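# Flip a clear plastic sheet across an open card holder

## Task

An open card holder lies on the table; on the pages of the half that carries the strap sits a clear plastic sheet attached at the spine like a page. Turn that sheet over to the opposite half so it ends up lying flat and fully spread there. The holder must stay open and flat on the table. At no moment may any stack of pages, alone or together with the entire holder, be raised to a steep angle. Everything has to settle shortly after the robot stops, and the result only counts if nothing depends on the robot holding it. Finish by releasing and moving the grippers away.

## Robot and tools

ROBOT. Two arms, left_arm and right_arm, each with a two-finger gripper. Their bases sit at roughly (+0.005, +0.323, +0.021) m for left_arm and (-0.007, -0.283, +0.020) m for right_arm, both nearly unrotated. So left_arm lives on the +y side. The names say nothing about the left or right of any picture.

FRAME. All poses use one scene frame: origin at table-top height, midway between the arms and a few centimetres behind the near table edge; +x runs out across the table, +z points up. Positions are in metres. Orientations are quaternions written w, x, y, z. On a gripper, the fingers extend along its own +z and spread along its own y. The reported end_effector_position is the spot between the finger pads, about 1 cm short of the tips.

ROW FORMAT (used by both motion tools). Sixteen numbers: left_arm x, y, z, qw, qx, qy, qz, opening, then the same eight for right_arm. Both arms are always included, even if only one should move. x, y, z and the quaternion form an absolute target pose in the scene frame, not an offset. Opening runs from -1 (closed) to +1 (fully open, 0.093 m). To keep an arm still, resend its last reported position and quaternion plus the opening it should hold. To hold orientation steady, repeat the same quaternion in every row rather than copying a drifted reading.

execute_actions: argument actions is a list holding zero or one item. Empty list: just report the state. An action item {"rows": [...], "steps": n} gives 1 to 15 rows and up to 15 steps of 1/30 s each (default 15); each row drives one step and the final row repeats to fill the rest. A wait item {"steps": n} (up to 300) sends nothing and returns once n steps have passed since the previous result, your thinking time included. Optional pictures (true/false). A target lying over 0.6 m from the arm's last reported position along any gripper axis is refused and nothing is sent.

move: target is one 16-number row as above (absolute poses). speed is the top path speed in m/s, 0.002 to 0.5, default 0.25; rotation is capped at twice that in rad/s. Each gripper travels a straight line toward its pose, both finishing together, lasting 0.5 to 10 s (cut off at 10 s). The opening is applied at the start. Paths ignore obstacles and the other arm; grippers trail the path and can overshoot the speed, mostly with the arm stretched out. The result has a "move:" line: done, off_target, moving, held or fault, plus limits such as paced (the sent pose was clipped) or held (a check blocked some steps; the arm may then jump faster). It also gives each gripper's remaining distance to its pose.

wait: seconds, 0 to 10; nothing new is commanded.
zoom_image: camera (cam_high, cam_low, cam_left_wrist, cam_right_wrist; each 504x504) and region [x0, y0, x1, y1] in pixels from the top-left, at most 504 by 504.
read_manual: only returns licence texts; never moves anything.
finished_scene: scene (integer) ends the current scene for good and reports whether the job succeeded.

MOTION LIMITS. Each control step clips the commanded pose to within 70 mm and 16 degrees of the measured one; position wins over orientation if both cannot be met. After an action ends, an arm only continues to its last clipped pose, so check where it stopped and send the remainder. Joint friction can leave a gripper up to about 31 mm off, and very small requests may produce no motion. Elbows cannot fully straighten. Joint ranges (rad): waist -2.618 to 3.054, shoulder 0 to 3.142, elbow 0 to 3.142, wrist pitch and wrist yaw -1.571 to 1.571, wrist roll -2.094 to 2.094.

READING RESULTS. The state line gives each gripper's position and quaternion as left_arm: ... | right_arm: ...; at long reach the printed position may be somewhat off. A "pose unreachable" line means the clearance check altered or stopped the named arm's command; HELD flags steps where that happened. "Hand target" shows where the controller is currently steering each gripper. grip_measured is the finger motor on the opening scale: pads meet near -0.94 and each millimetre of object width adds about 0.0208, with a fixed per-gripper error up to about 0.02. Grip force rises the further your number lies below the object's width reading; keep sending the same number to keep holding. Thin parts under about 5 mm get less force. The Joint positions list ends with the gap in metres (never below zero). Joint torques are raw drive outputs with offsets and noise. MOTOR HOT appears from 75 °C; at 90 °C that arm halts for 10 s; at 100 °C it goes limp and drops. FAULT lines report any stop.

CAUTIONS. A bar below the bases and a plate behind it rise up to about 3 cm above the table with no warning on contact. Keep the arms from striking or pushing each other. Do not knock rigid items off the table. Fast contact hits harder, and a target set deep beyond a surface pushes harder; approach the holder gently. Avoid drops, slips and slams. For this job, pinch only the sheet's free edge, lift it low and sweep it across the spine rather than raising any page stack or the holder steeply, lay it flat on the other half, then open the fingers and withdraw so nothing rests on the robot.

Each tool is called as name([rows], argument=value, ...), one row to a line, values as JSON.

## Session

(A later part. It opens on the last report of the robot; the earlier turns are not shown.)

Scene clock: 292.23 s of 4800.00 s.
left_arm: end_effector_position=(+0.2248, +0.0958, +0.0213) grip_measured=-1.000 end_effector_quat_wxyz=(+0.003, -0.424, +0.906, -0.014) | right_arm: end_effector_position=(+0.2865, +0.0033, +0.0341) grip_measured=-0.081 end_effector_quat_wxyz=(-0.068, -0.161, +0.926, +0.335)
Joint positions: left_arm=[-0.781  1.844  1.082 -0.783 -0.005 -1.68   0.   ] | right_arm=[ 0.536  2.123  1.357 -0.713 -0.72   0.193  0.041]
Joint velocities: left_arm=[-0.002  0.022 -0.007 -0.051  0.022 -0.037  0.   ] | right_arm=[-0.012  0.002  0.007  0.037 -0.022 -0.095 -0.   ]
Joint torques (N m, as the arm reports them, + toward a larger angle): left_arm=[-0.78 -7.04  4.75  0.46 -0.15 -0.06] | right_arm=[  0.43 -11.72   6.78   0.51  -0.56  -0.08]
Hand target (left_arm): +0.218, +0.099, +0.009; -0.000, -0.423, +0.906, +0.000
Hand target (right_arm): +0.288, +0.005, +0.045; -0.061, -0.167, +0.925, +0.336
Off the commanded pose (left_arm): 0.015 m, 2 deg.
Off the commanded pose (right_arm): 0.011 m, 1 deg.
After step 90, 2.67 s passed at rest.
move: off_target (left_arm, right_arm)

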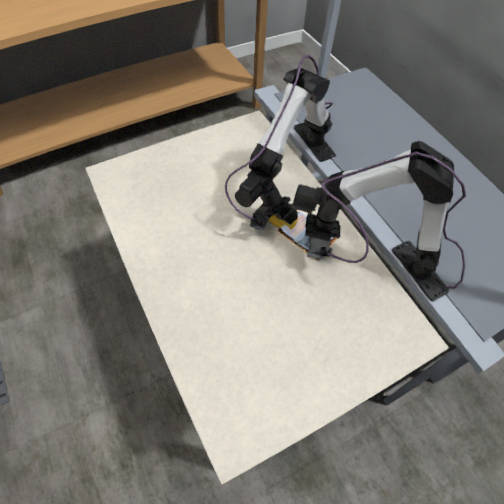

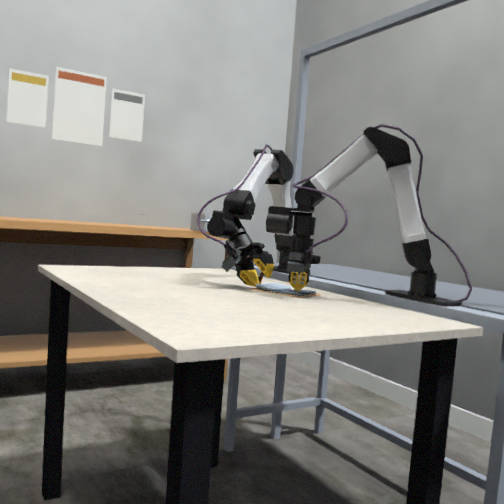

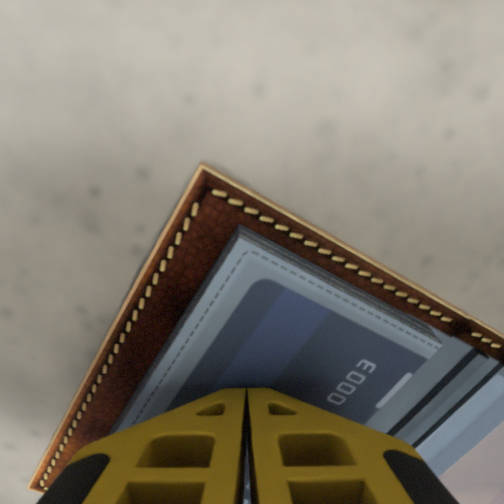

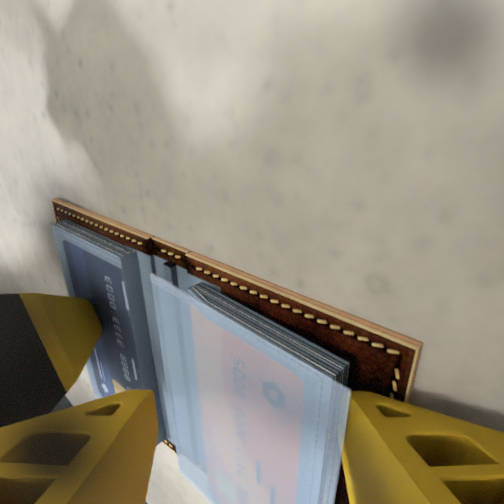

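move(target=[0.218, 0.098, 0.008, 0, -0.4226, 0.9063, 0, -1, 0.2885, 0.0055, 0.045, -0.0609, -0.1673, 0.9247, 0.3365, -0.01], speed=0.004)

zoom_image(camera="cam_right_wrist", region=[160, 270, 420, 504])

zoom_image(camera="cam_low", region=[230, 260, 300, 300])

Scene clock: 300.93 s of 4800.00 s.
left_arm: end_effector_position=(+0.2247, +0.0959, +0.0213) grip_measured=-1.000 end_effector_quat_wxyz=(+0.003, -0.424, +0.906, -0.013) | right_arm: end_effector_position=(+0.2863, +0.0032, +0.0341) grip_measured=-0.011 end_effector_quat_wxyz=(-0.069, -0.161, +0.926, +0.334)
Joint positions: left_arm=[-0.781  1.844  1.082 -0.783 -0.005 -1.68   0.   ] | right_arm=[ 0.536  2.123  1.357 -0.715 -0.72   0.193  0.045]
Joint velocities: left_arm=[ 0.017 -0.007  0.002  0.007  0.007  0.051  0.   ] | right_arm=[-0.002 -0.012 -0.007 -0.007  0.037 -0.051 -0.   ]
Joint torques (N m, as the arm reports them, + toward a larger angle): left_arm=[-0.78 -7.09  4.74  0.45 -0.16 -0.06] | right_arm=[  0.44 -11.67   6.78   0.52  -0.56  -0.07]
Hand target (left_arm): +0.218, +0.099, +0.009; -0.000, -0.423, +0.906, +0.000
Hand target (right_arm): +0.288, +0.005, +0.045; -0.061, -0.167, +0.925, +0.336
Off the commanded pose (left_arm): 0.015 m, 2 deg.
Off the commanded pose (right_arm): 0.011 m, 1 deg.
After step 90, 1.70 s passed at rest.
move: off_target (left_arm, right_arm)

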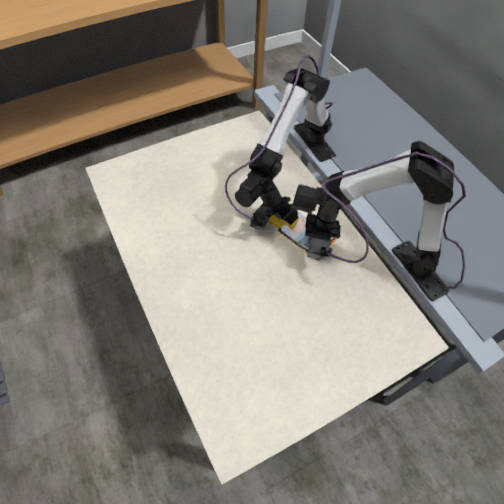

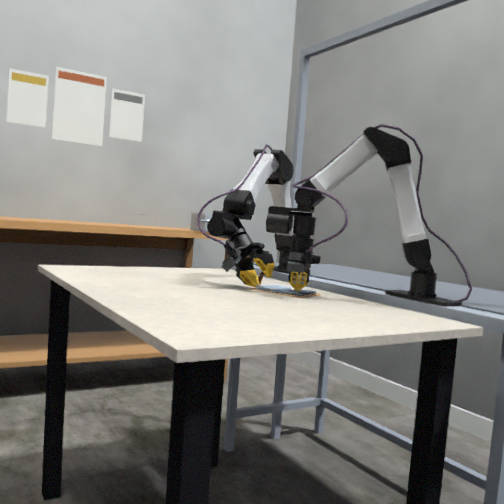

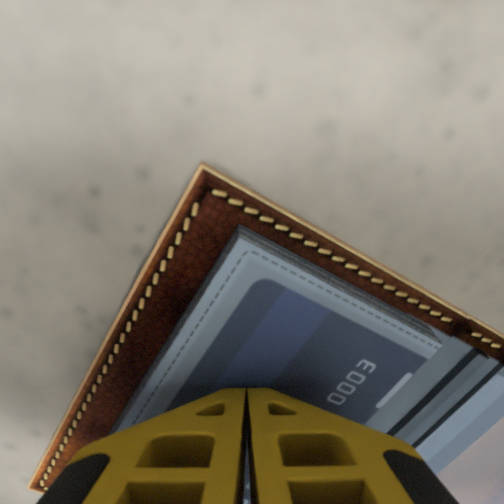

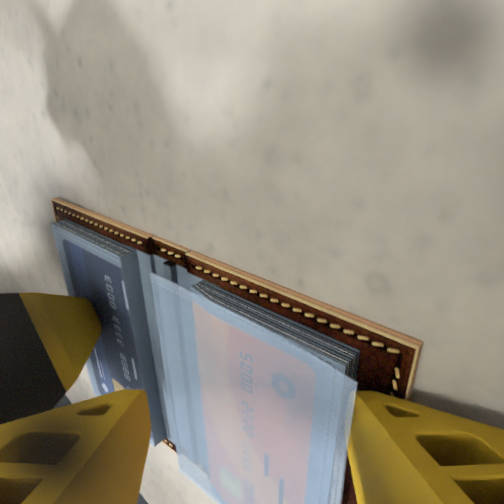

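Region (160, 270, 420, 504) of cam_right_wrist's 504x504 image, scaled by 1.938, with more detail than that image has; it fills the top 454 rows of this view, and the rest is white.

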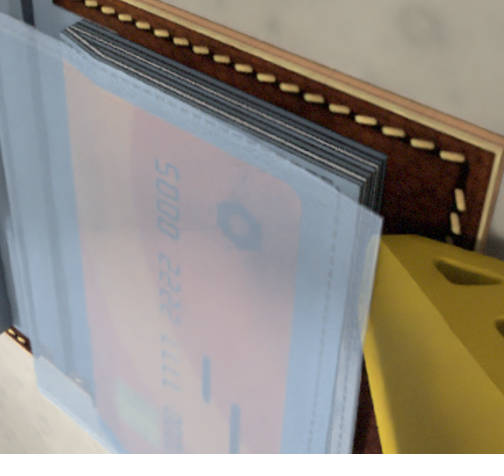

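Region (230, 260, 300, 300) of cam_low's 504x504 image, scaled by 7.200, with more detail than that image has; it fills the top 288 rows of this view, and the rest is white.

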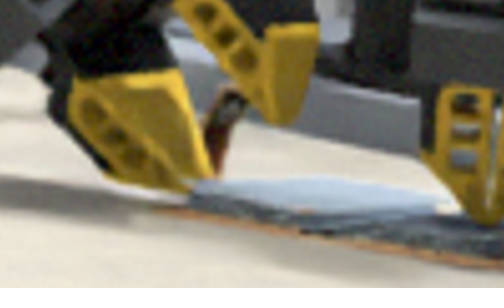

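move(target=[0.218, 0.098, 0.008, 0, -0.4226, 0.9063, 0, -1, 0.2885, 0.0055, 0.049, -0.0609, -0.1673, 0.9247, 0.3365, -0.01], speed=0.003)

zoom_image(camera="cam_right_wrist", region=[160, 270, 420, 504])

zoom_image(camera="cam_low", region=[230, 260, 300, 300])

Scene clock: 310.30 s of 4800.00 s.
left_arm: end_effector_position=(+0.2247, +0.0959, +0.0213) grip_measured=-1.000 end_effector_quat_wxyz=(+0.003, -0.424, +0.906, -0.013) | right_arm: end_effector_position=(+0.2848, +0.0025, +0.0384) grip_measured=-0.011 end_effector_quat_wxyz=(-0.069, -0.161, +0.926, +0.334)
Joint positions: left_arm=[-0.781  1.844  1.082 -0.783 -0.005 -1.68   0.   ] | right_arm=[ 0.536  2.111  1.357 -0.728 -0.72   0.193  0.045]
Joint velocities: left_arm=[ 0.017 -0.002 -0.007  0.037 -0.022  0.007  0.   ] | right_arm=[ 0.002  0.002  0.007 -0.022  0.007 -0.022 -0.001]
Joint torques (N m, as the arm reports them, + toward a larger angle): left_arm=[-0.78 -7.04  4.73  0.45 -0.15 -0.07] | right_arm=[  0.4  -11.28   7.33   0.53  -0.57  -0.07]
Hand target (left_arm): +0.218, +0.098, +0.009; -0.000, -0.423, +0.906, +0.000
Hand target (right_arm): +0.288, +0.005, +0.049; -0.061, -0.167, +0.925, +0.336
Off the commanded pose (left_arm): 0.015 m, 2 deg.
Off the commanded pose (right_arm): 0.012 m, 1 deg.
After step 90, 1.07 s passed at rest.
move: off_target (left_arm, right_arm)

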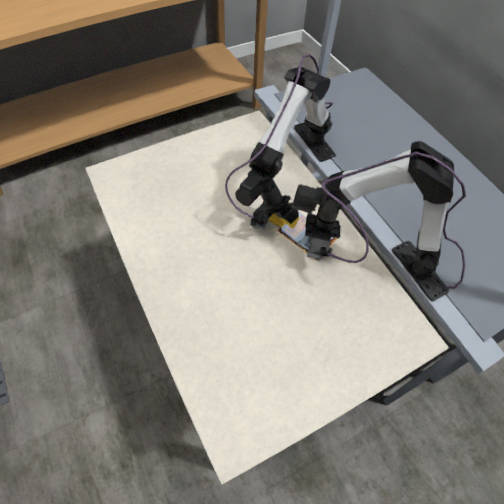

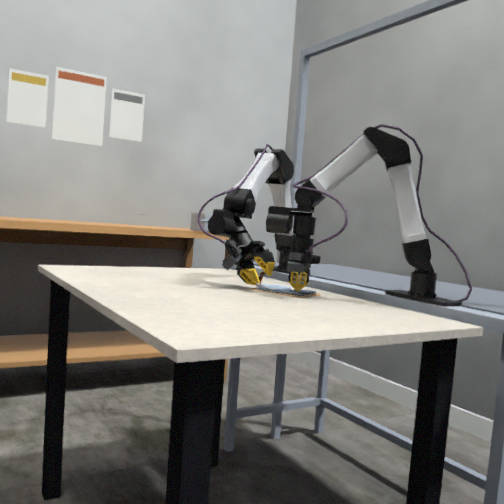

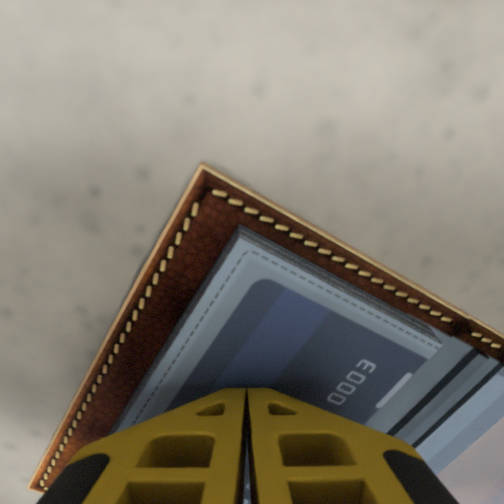

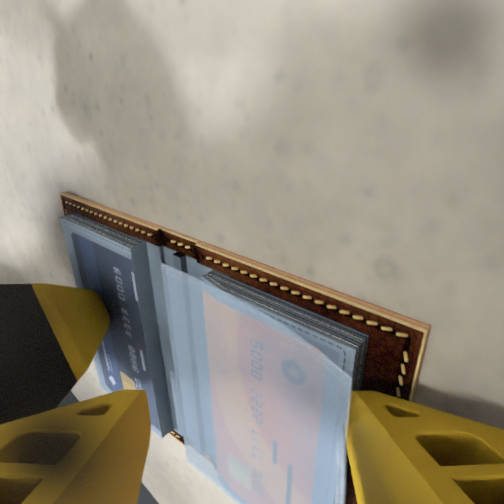

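Region (160, 270, 420, 504) of cam_right_wrist's 504x504 image, scaled by 1.938, with more detail than that image has; it fills the top 454 rows of this view, and the rest is white.

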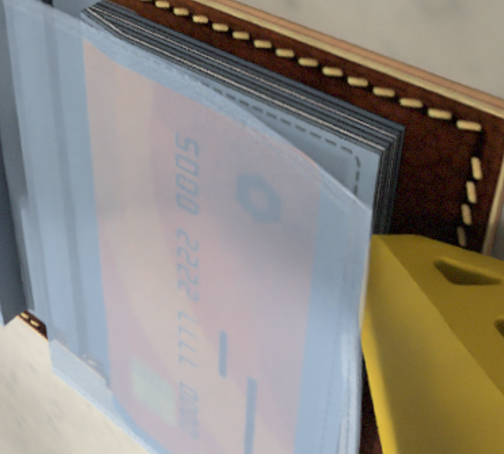

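Region (230, 260, 300, 300) of cam_low's 504x504 image, scaled by 7.200, with more detail than that image has; it fills the top 288 rows of this view, and the rest is white.

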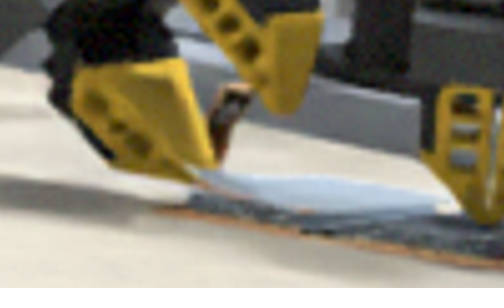

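move(target=[0.218, 0.098, 0.008, 0, -0.4226, 0.9063, 0, -1, 0.2885, 0.0055, 0.049, -0.0609, -0.1673, 0.9247, 0.3365, -0.2], speed=0.003)

zoom_image(camera="cam_right_wrist", region=[160, 270, 420, 504])

zoom_image(camera="cam_low", region=[230, 260, 300, 300])

Scene clock: 319.57 s of 4800.00 s.
left_arm: end_effector_position=(+0.2247, +0.0959, +0.0213) grip_measured=-1.000 end_effector_quat_wxyz=(+0.003, -0.424, +0.906, -0.013) | right_arm: end_effector_position=(+0.2848, +0.0025, +0.0384) grip_measured=-0.198 end_effector_quat_wxyz=(-0.069, -0.161, +0.926, +0.334)
Joint positions: left_arm=[-0.781  1.844  1.082 -0.783 -0.005 -1.68   0.   ] | right_arm=[ 0.536  2.111  1.357 -0.728 -0.72   0.193  0.036]
Joint velocities: left_arm=[-0.002  0.002  0.002 -0.007 -0.037 -0.022  0.   ] | right_arm=[ 0.002  0.002  0.012  0.007  0.022 -0.051  0.   ]
Joint torques (N m, as the arm reports them, + toward a larger angle): left_arm=[-0.83 -7.    4.73  0.45 -0.17 -0.07] | right_arm=[  0.39 -11.28   7.36   0.52  -0.56  -0.08]
Hand target (left_arm): +0.218, +0.098, +0.009; -0.000, -0.423, +0.906, +0.000
Hand target (right_arm): +0.288, +0.005, +0.049; -0.061, -0.167, +0.925, +0.337
Off the commanded pose (left_arm): 0.015 m, 2 deg.
Off the commanded pose (right_arm): 0.012 m, 1 deg.
After step 90, 1.03 s passed at rest.
move: off_target (left_arm, right_arm)

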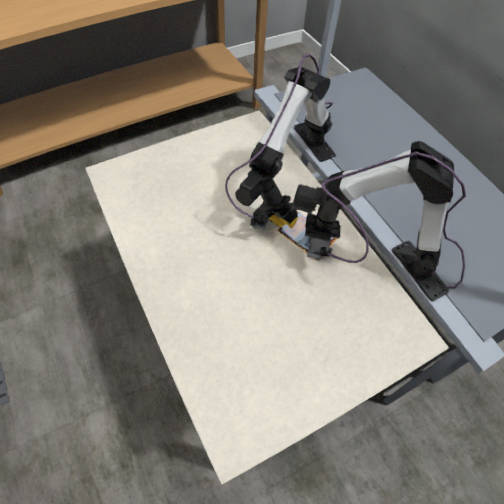

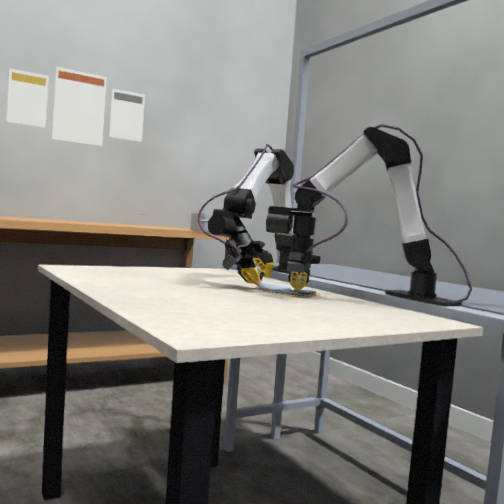

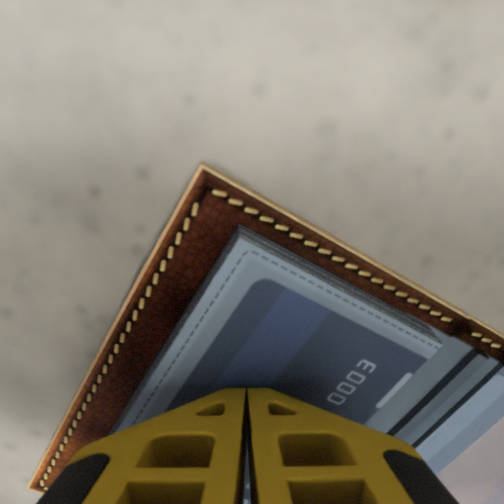

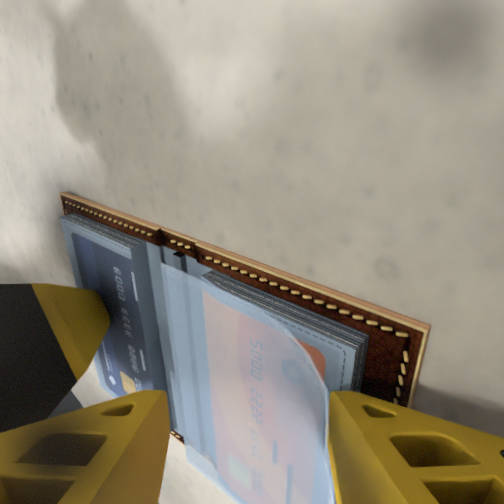

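Region (160, 270, 420, 504) of cam_right_wrist's 504x504 image, scaled by 1.938, with more detail than that image has; it fills the top 454 rows of this view, and the rest is white.

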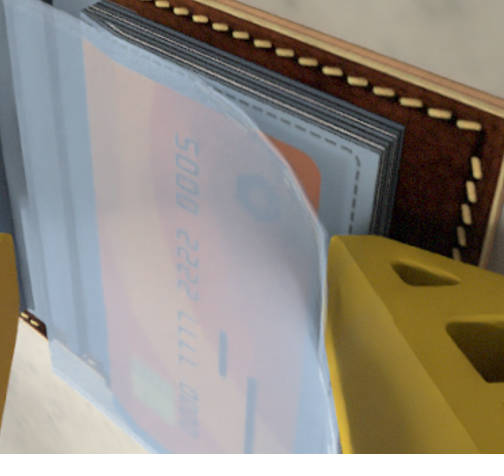

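Region (230, 260, 300, 300) of cam_low's 504x504 image, scaled by 7.200, with more detail than that image has; it fills the top 288 rows of this view, and the rest is white.

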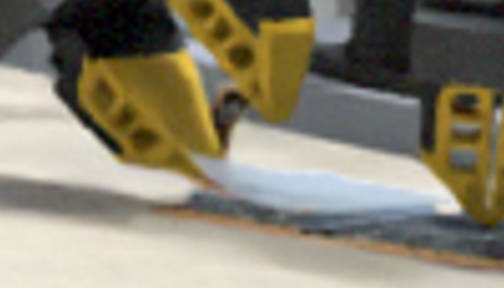

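move(target=[0.218, 0.098, 0.008, 0, -0.4226, 0.9063, 0, -1, 0.285, 0.015, 0.049, -0.0609, -0.1673, 0.9247, 0.3365, -0.2], speed=0.006)

zoom_image(camera="cam_low", region=[230, 250, 310, 300])

Scene clock: 326.83 s of 4800.00 s.
left_arm: end_effector_position=(+0.2248, +0.0958, +0.0213) grip_measured=-1.000 end_effector_quat_wxyz=(+0.003, -0.424, +0.906, -0.014) | right_arm: end_effector_position=(+0.2785, +0.0088, +0.0381) grip_measured=-0.198 end_effector_quat_wxyz=(-0.076, -0.163, +0.926, +0.332)
Joint positions: left_arm=[-0.781  1.844  1.082 -0.783 -0.005 -1.68   0.   ] | right_arm=[ 0.558  2.111  1.357 -0.728 -0.72   0.209  0.036]
Joint velocities: left_arm=[ 0.007 -0.017 -0.002 -0.007 -0.007  0.007  0.   ] | right_arm=[ 0.012 -0.002  0.007 -0.066 -0.022 -0.066 -0.   ]
Joint torques (N m, as the arm reports them, + toward a larger angle): left_arm=[-0.82 -7.05  4.76  0.45 -0.15 -0.06] | right_arm=[  0.77 -11.33   7.35   0.73  -0.54   0.07]
Hand target (left_arm): +0.218, +0.098, +0.009; -0.000, -0.423, +0.906, +0.000
Hand target (right_arm): +0.285, +0.015, +0.049; -0.061, -0.167, +0.925, +0.337
Off the commanded pose (left_arm): 0.015 m, 2 deg.
Off the commanded pose (right_arm): 0.014 m, 2 deg.
After step 90, 1.30 s passed at rest.
move: off_target (left_arm, right_arm)

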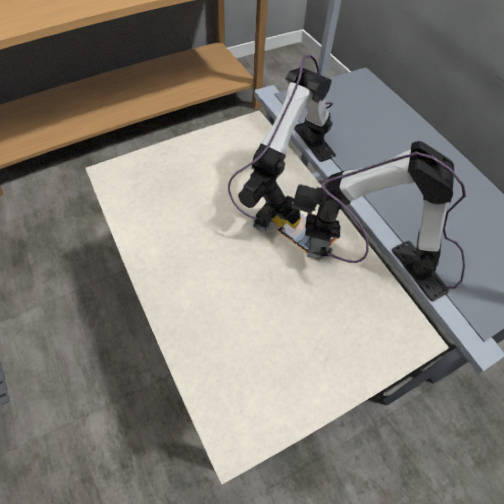

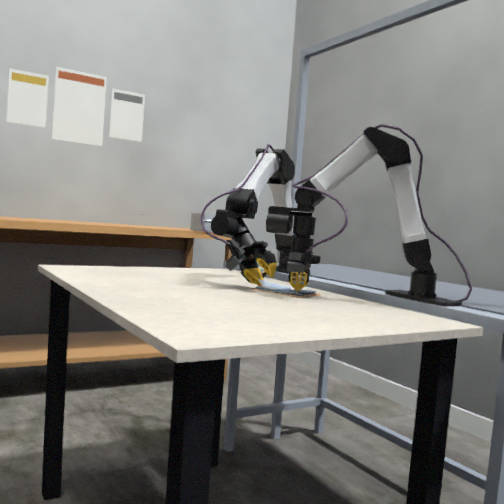

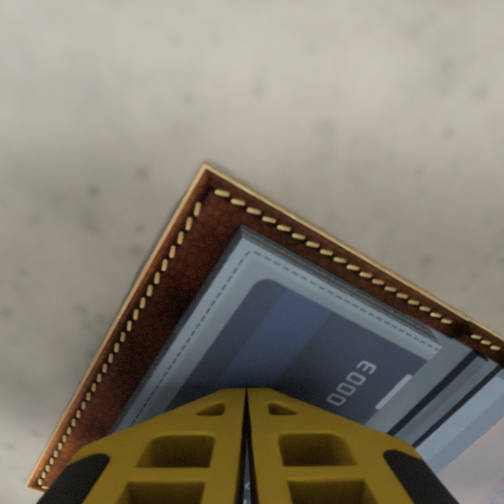

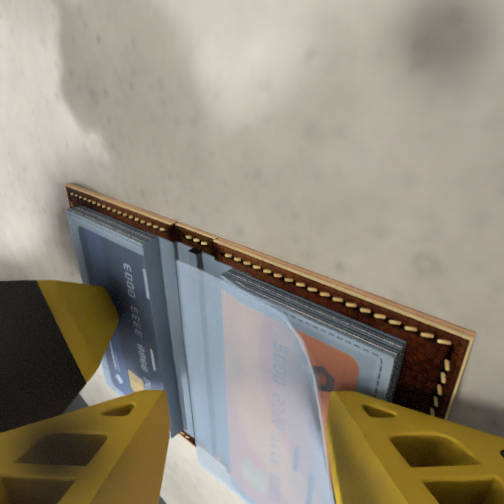

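Region (230, 250, 310, 300) of cam_low's 504x504 image, scaled by 6.300, with more detail than that image has; it fills the top 315 rows of this view, and the rest is white.

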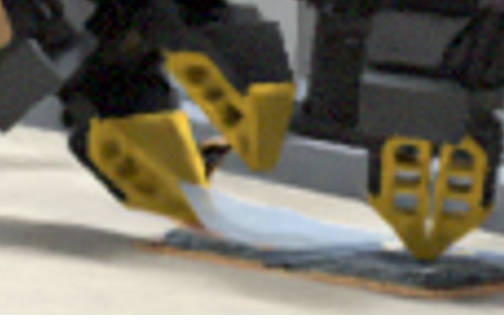

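zoom_image(camera="cam_high", region=[240, 180, 350, 270])

Region (240, 180, 350, 270) of cam_high's 504x504 image, scaled by 4.582, with more detail than that image has; it fills the top 412 rows of this view, and the rest is white.

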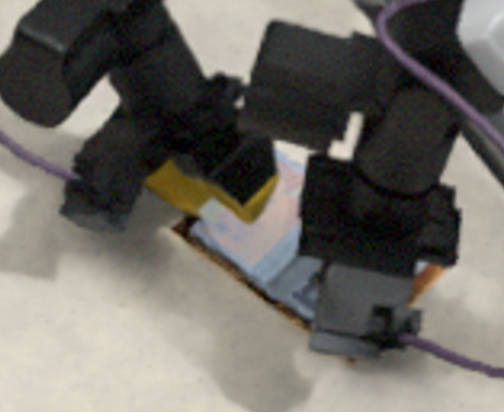

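move(target=[0.22, 0.105, 0.06, 0, -0.4226, 0.9063, 0, -1, 0.285, 0.015, 0.049, -0.0609, -0.1673, 0.9247, 0.3365, -0.2], speed=0.05)

move(target=[0.2, 0.28, 0.18, 0, -0.2588, 0.9659, 0, -1, 0.284, 0.027, 0.054, -0.0609, -0.1673, 0.9247, 0.3365, -0.2], speed=0.1)

zoom_image(camera="cam_low", region=[230, 240, 330, 305])

Scene clock: 334.53 s of 4800.00 s.
left_arm: end_effector_position=(+0.2136, +0.1077, +0.0493) grip_measured=-1.000 end_effector_quat_wxyz=(-0.006, -0.424, +0.906, +0.013) | right_arm: end_effector_position=(+0.2785, +0.0088, +0.0381) grip_measured=-0.198 end_effector_quat_wxyz=(-0.076, -0.163, +0.926, +0.332)
Joint positions: left_arm=[-0.781  1.786  1.132 -0.947 -0.005 -1.68   0.   ] | right_arm=[ 0.558  2.111  1.357 -0.728 -0.72   0.21   0.036]
Joint velocities: left_arm=[-0.002 -0.022  0.002 -0.051 -0.022  0.022  0.   ] | right_arm=[-0.002  0.002 -0.002 -0.007  0.022 -0.022  0.001]
Joint torques (N m, as the arm reports them, + toward a larger angle): left_arm=[  0.4  -10.68   8.78   0.04  -0.16   0.08] | right_arm=[  0.77 -11.32   7.32   0.73  -0.54   0.08]
Hand target (left_arm): +0.220, +0.105, +0.060; -0.000, -0.423, +0.906, -0.000
Hand target (right_arm): +0.285, +0.015, +0.049; -0.061, -0.167, +0.925, +0.337
Off the commanded pose (left_arm): 0.013 m, 2 deg.
Off the commanded pose (right_arm): 0.014 m, 2 deg.
After step 90, 3.43 s passed at rest.
move: off_target (left_arm, right_arm)

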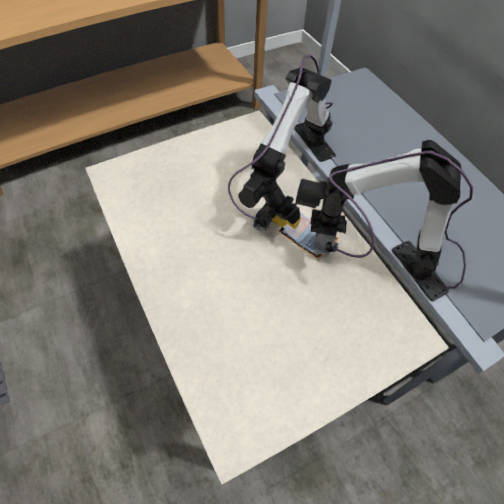

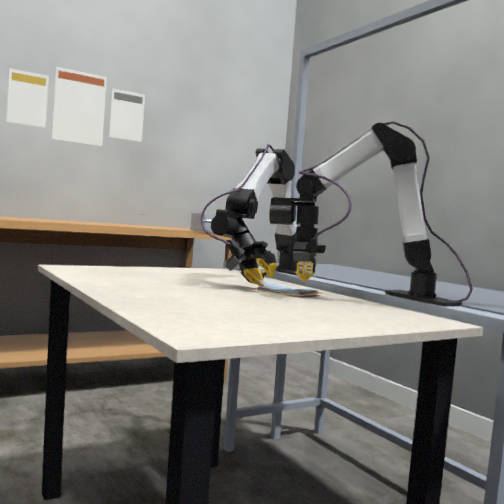

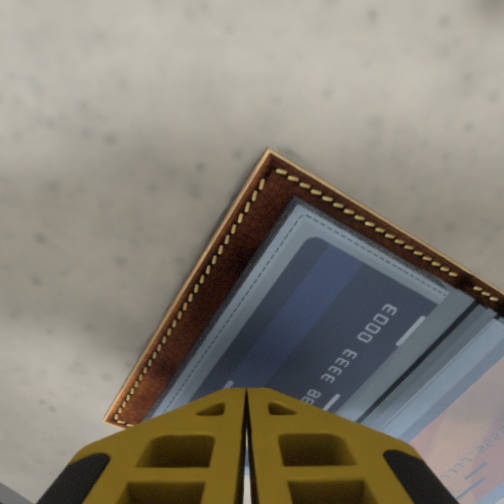

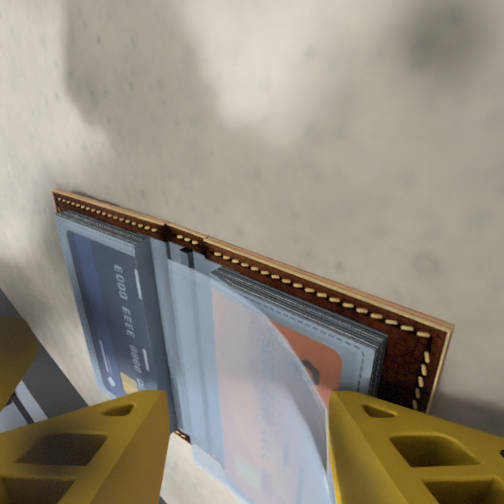

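Scene clock: 337.30 s of 4800.00 s.
left_arm: end_effector_position=(+0.1976, +0.2762, +0.1695) grip_measured=-1.000 end_effector_quat_wxyz=(-0.012, -0.259, +0.966, +0.007) | right_arm: end_effector_position=(+0.2799, +0.0228, +0.0466) grip_measured=-0.198 end_effector_quat_wxyz=(-0.072, -0.165, +0.925, +0.336)
Joint positions: left_arm=[-0.228  1.312  1.162 -1.444 -0.007 -0.775  0.   ] | right_arm=[ 0.586  2.111  1.393 -0.728 -0.72   0.247  0.036]
Joint velocities: left_arm=[-0.012 -0.002 -0.007 -0.022 -0.066  0.051  0.   ] | right_arm=[-0.002 -0.002 -0.007 -0.007 -0.007 -0.066  0.001]
Joint torques (N m, as the arm reports them, + toward a larger angle): left_arm=[ 0.69 -5.99  9.38  0.11 -0.07  0.07] | right_arm=[  0.72 -11.18   6.94   0.81  -0.49   0.07]
Hand target (left_arm): +0.200, +0.277, +0.178; +0.000, -0.259, +0.966, -0.002
Hand target (right_arm): +0.284, +0.027, +0.054; -0.061, -0.167, +0.925, +0.337
Off the commanded pose (left_arm): 0.011 m, 2 deg.
Off the commanded pose (right_arm): 0.009 m, 1 deg.
move: off_target (left_arm)

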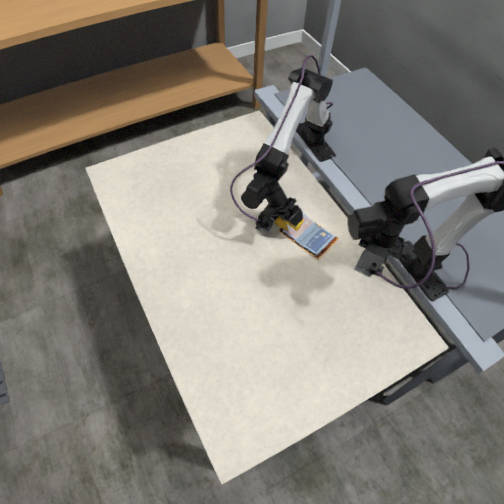

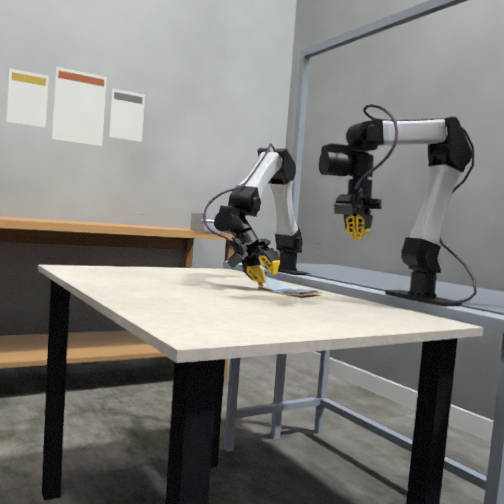

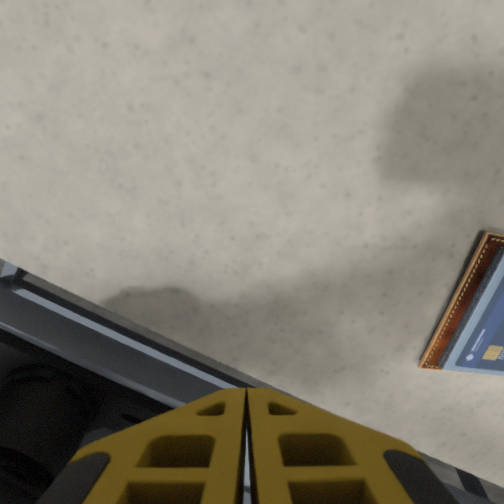

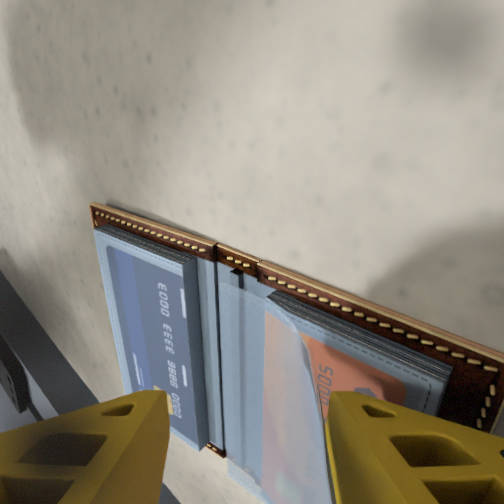

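Region (230, 240, 330, 305) of cam_low's 504x504 image, scaled by 5.040, with more detail than that image has; it fills the top 328 rows of this view, and the rest is white.

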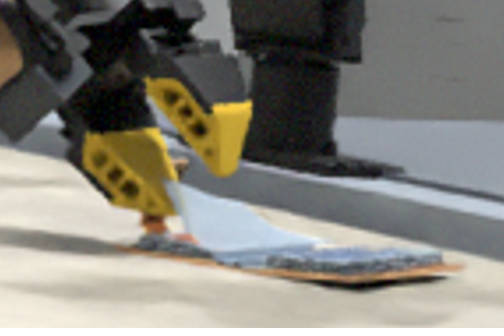

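move(target=[0.2, 0.28, 0.18, 0, -0.2588, 0.9659, 0, -1, 0.272, 0.060, 0.055, -0.0385, -0.1738, 0.9607, 0.2129, -0.2], speed=0.02)

zoom_image(camera="cam_low", region=[230, 230, 340, 305])

Scene clock: 356.30 s of 4800.00 s.
left_arm: end_effector_position=(+0.1961, +0.2786, +0.1696) grip_measured=-1.000 end_effector_quat_wxyz=(-0.015, -0.258, +0.966, +0.009) | right_arm: end_effector_position=(+0.2740, +0.0608, +0.0622) grip_measured=-0.198 end_effector_quat_wxyz=(-0.028, -0.182, +0.957, +0.225)
Joint positions: left_arm=[-0.218  1.312  1.162 -1.452 -0.007 -0.763  0.   ] | right_arm=[ 0.756  2.111  1.561 -0.833 -0.449  0.388  0.036]
Joint velocities: left_arm=[-0.012 -0.002  0.007 -0.037 -0.007 -0.051  0.   ] | right_arm=[-0.002 -0.007 -0.002 -0.007 -0.007 -0.022  0.001]
Joint torques (N m, as the arm reports them, + toward a larger angle): left_arm=[ 0.61 -5.88  9.85  0.08 -0.1   0.07] | right_arm=[ 0.68 -9.53  7.37  0.72 -0.29  0.08]
Hand target (left_arm): +0.200, +0.280, +0.180; +0.000, -0.259, +0.966, +0.000
Hand target (right_arm): +0.272, +0.059, +0.056; -0.038, -0.175, +0.961, +0.213
Off the commanded pose (left_arm): 0.011 m, 2 deg.
Off the commanded pose (right_arm): 0.008 m, 2 deg.
After step 90, 9.17 s passed at rest.
move: off_target (left_arm)

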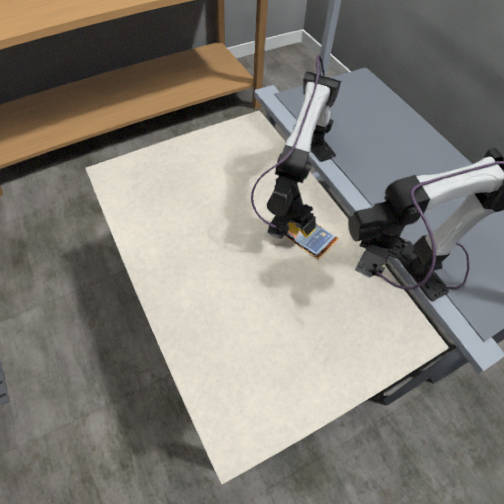

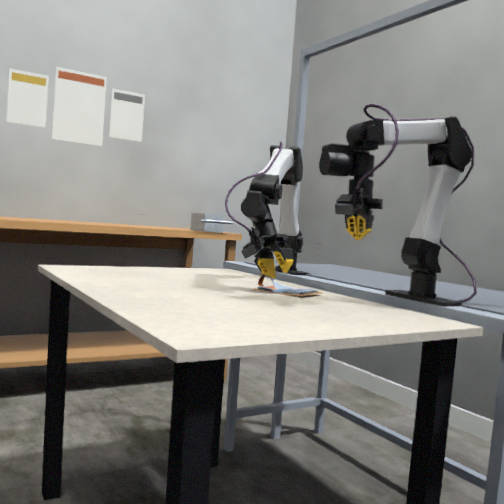

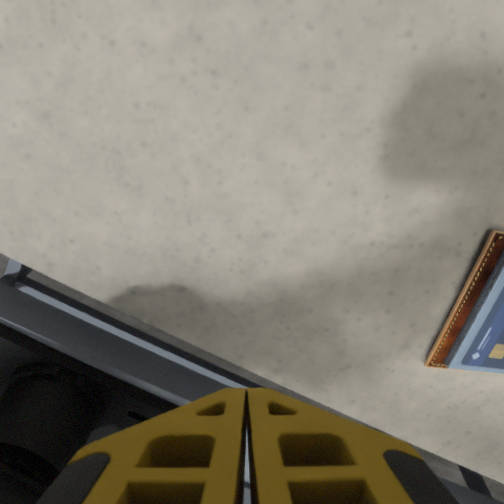

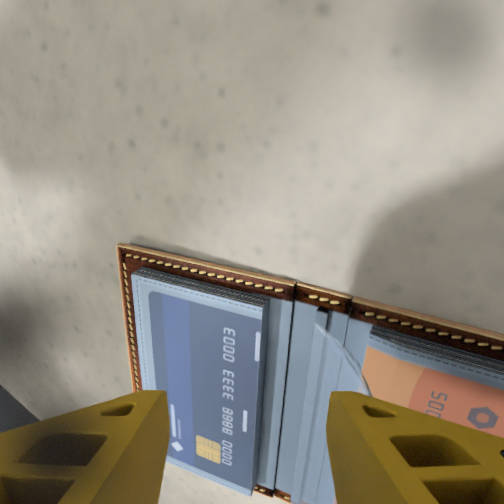

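Region (230, 230, 340, 305) of cam_low's 504x504 image, scaled by 4.582, with more detail than that image has; it fills the top 344 rows of this view, and the rest is white.

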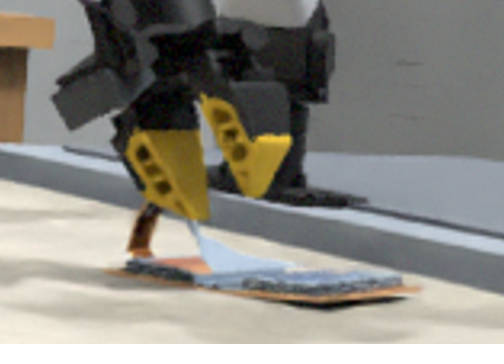

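zoom_image(camera="cam_low", region=[250, 245, 310, 300])

zoom_image(camera="cam_right_wrist", region=[230, 280, 504, 504])

Region (250, 245, 310, 300) of cam_low's 504x504 image, scaled by 8.400, with more detail than that image has; it fills the top 462 rows of this view, and the rest is white.

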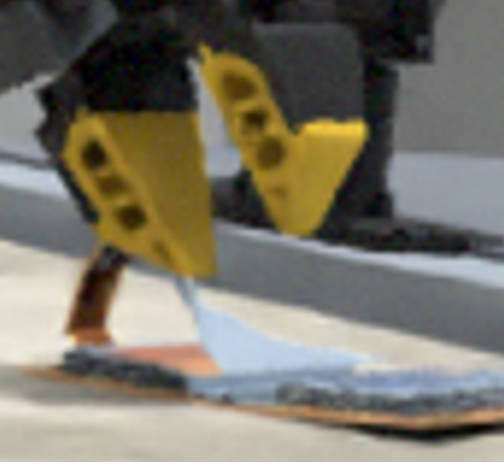

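Region (230, 280, 504, 504) of cam_right_wrist's 504x504 image, scaled by 1.839, with more detail than that image has; it fills the top 412 rows of this view, and the rest is white.

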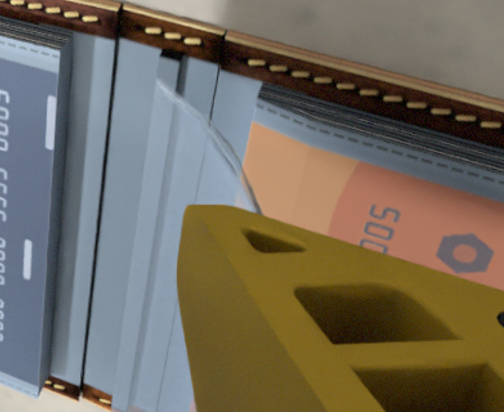

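move(target=[0.2, 0.28, 0.18, 0, -0.2588, 0.9659, 0, -1, 0.258, 0.088, 0.056, -0.0078, -0.1778, 0.983, 0.0429, -0.2], speed=0.02)

zoom_image(camera="cam_low", region=[240, 235, 340, 305])

Scene clock: 386.73 s of 4800.00 s.
left_arm: end_effector_position=(+0.1961, +0.2786, +0.1696) grip_measured=-1.000 end_effector_quat_wxyz=(-0.015, -0.258, +0.966, +0.009) | right_arm: end_effector_position=(+0.2606, +0.0900, +0.0652) grip_measured=-0.198 end_effector_quat_wxyz=(+0.002, -0.184, +0.981, +0.058)
Joint positions: left_arm=[-0.218  1.312  1.162 -1.452 -0.007 -0.763  0.   ] | right_arm=[ 0.941  2.268  1.909 -1.134 -0.117  0.536  0.036]
Joint velocities: left_arm=[-0.002  0.017  0.002 -0.051  0.051  0.051  0.   ] | right_arm=[-0.002 -0.002  0.037 -0.066 -0.007 -0.051 -0.   ]
Joint torques (N m, as the arm reports them, + toward a larger angle): left_arm=[ 0.61 -5.96  9.83  0.1  -0.12  0.08] | right_arm=[  0.59 -10.46   7.38   0.47  -0.11   0.11]
Hand target (left_arm): +0.200, +0.280, +0.180; +0.000, -0.259, +0.966, +0.000
Hand target (right_arm): +0.259, +0.087, +0.058; -0.008, -0.180, +0.983, +0.043
Off the commanded pose (left_arm): 0.011 m, 2 deg.
Off the commanded pose (right_arm): 0.010 m, 2 deg.
After step 90, 18.00 s passed at rest.
move: off_target (left_arm)

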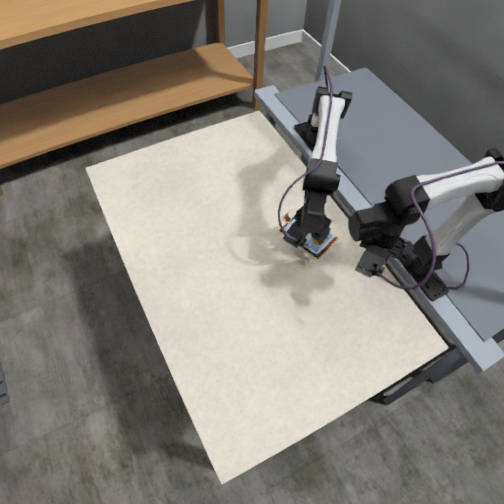

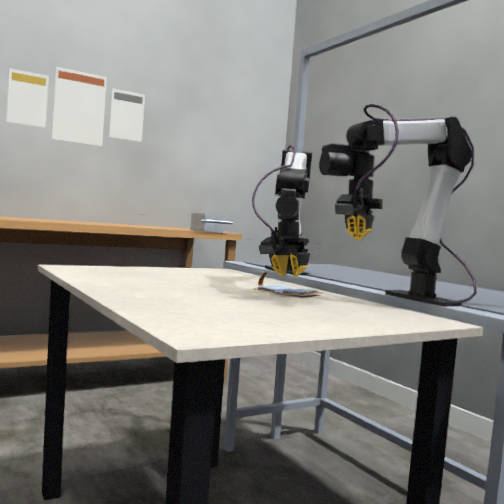

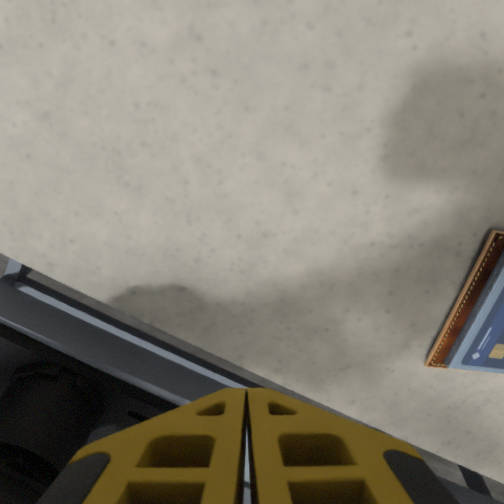

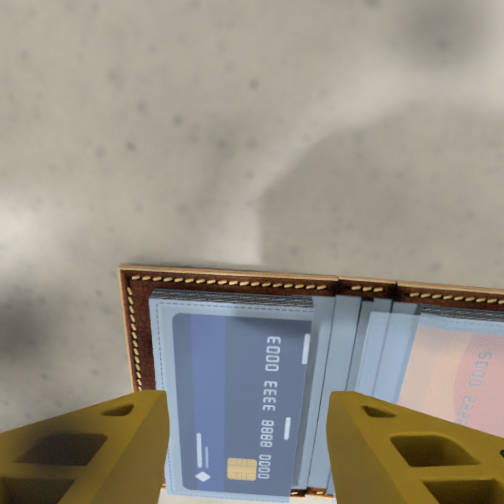

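Region (240, 235, 340, 305) of cam_low's 504x504 image, scaled by 5.040, with more detail than that image has; it fills the top 353 rows of this view, and the rest is white.

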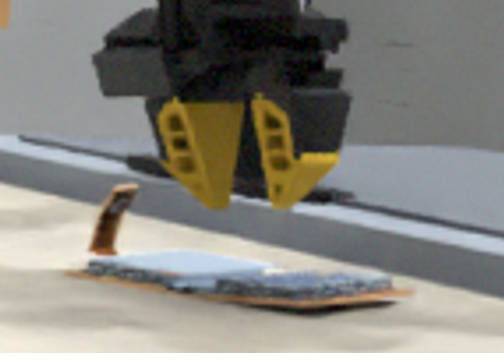

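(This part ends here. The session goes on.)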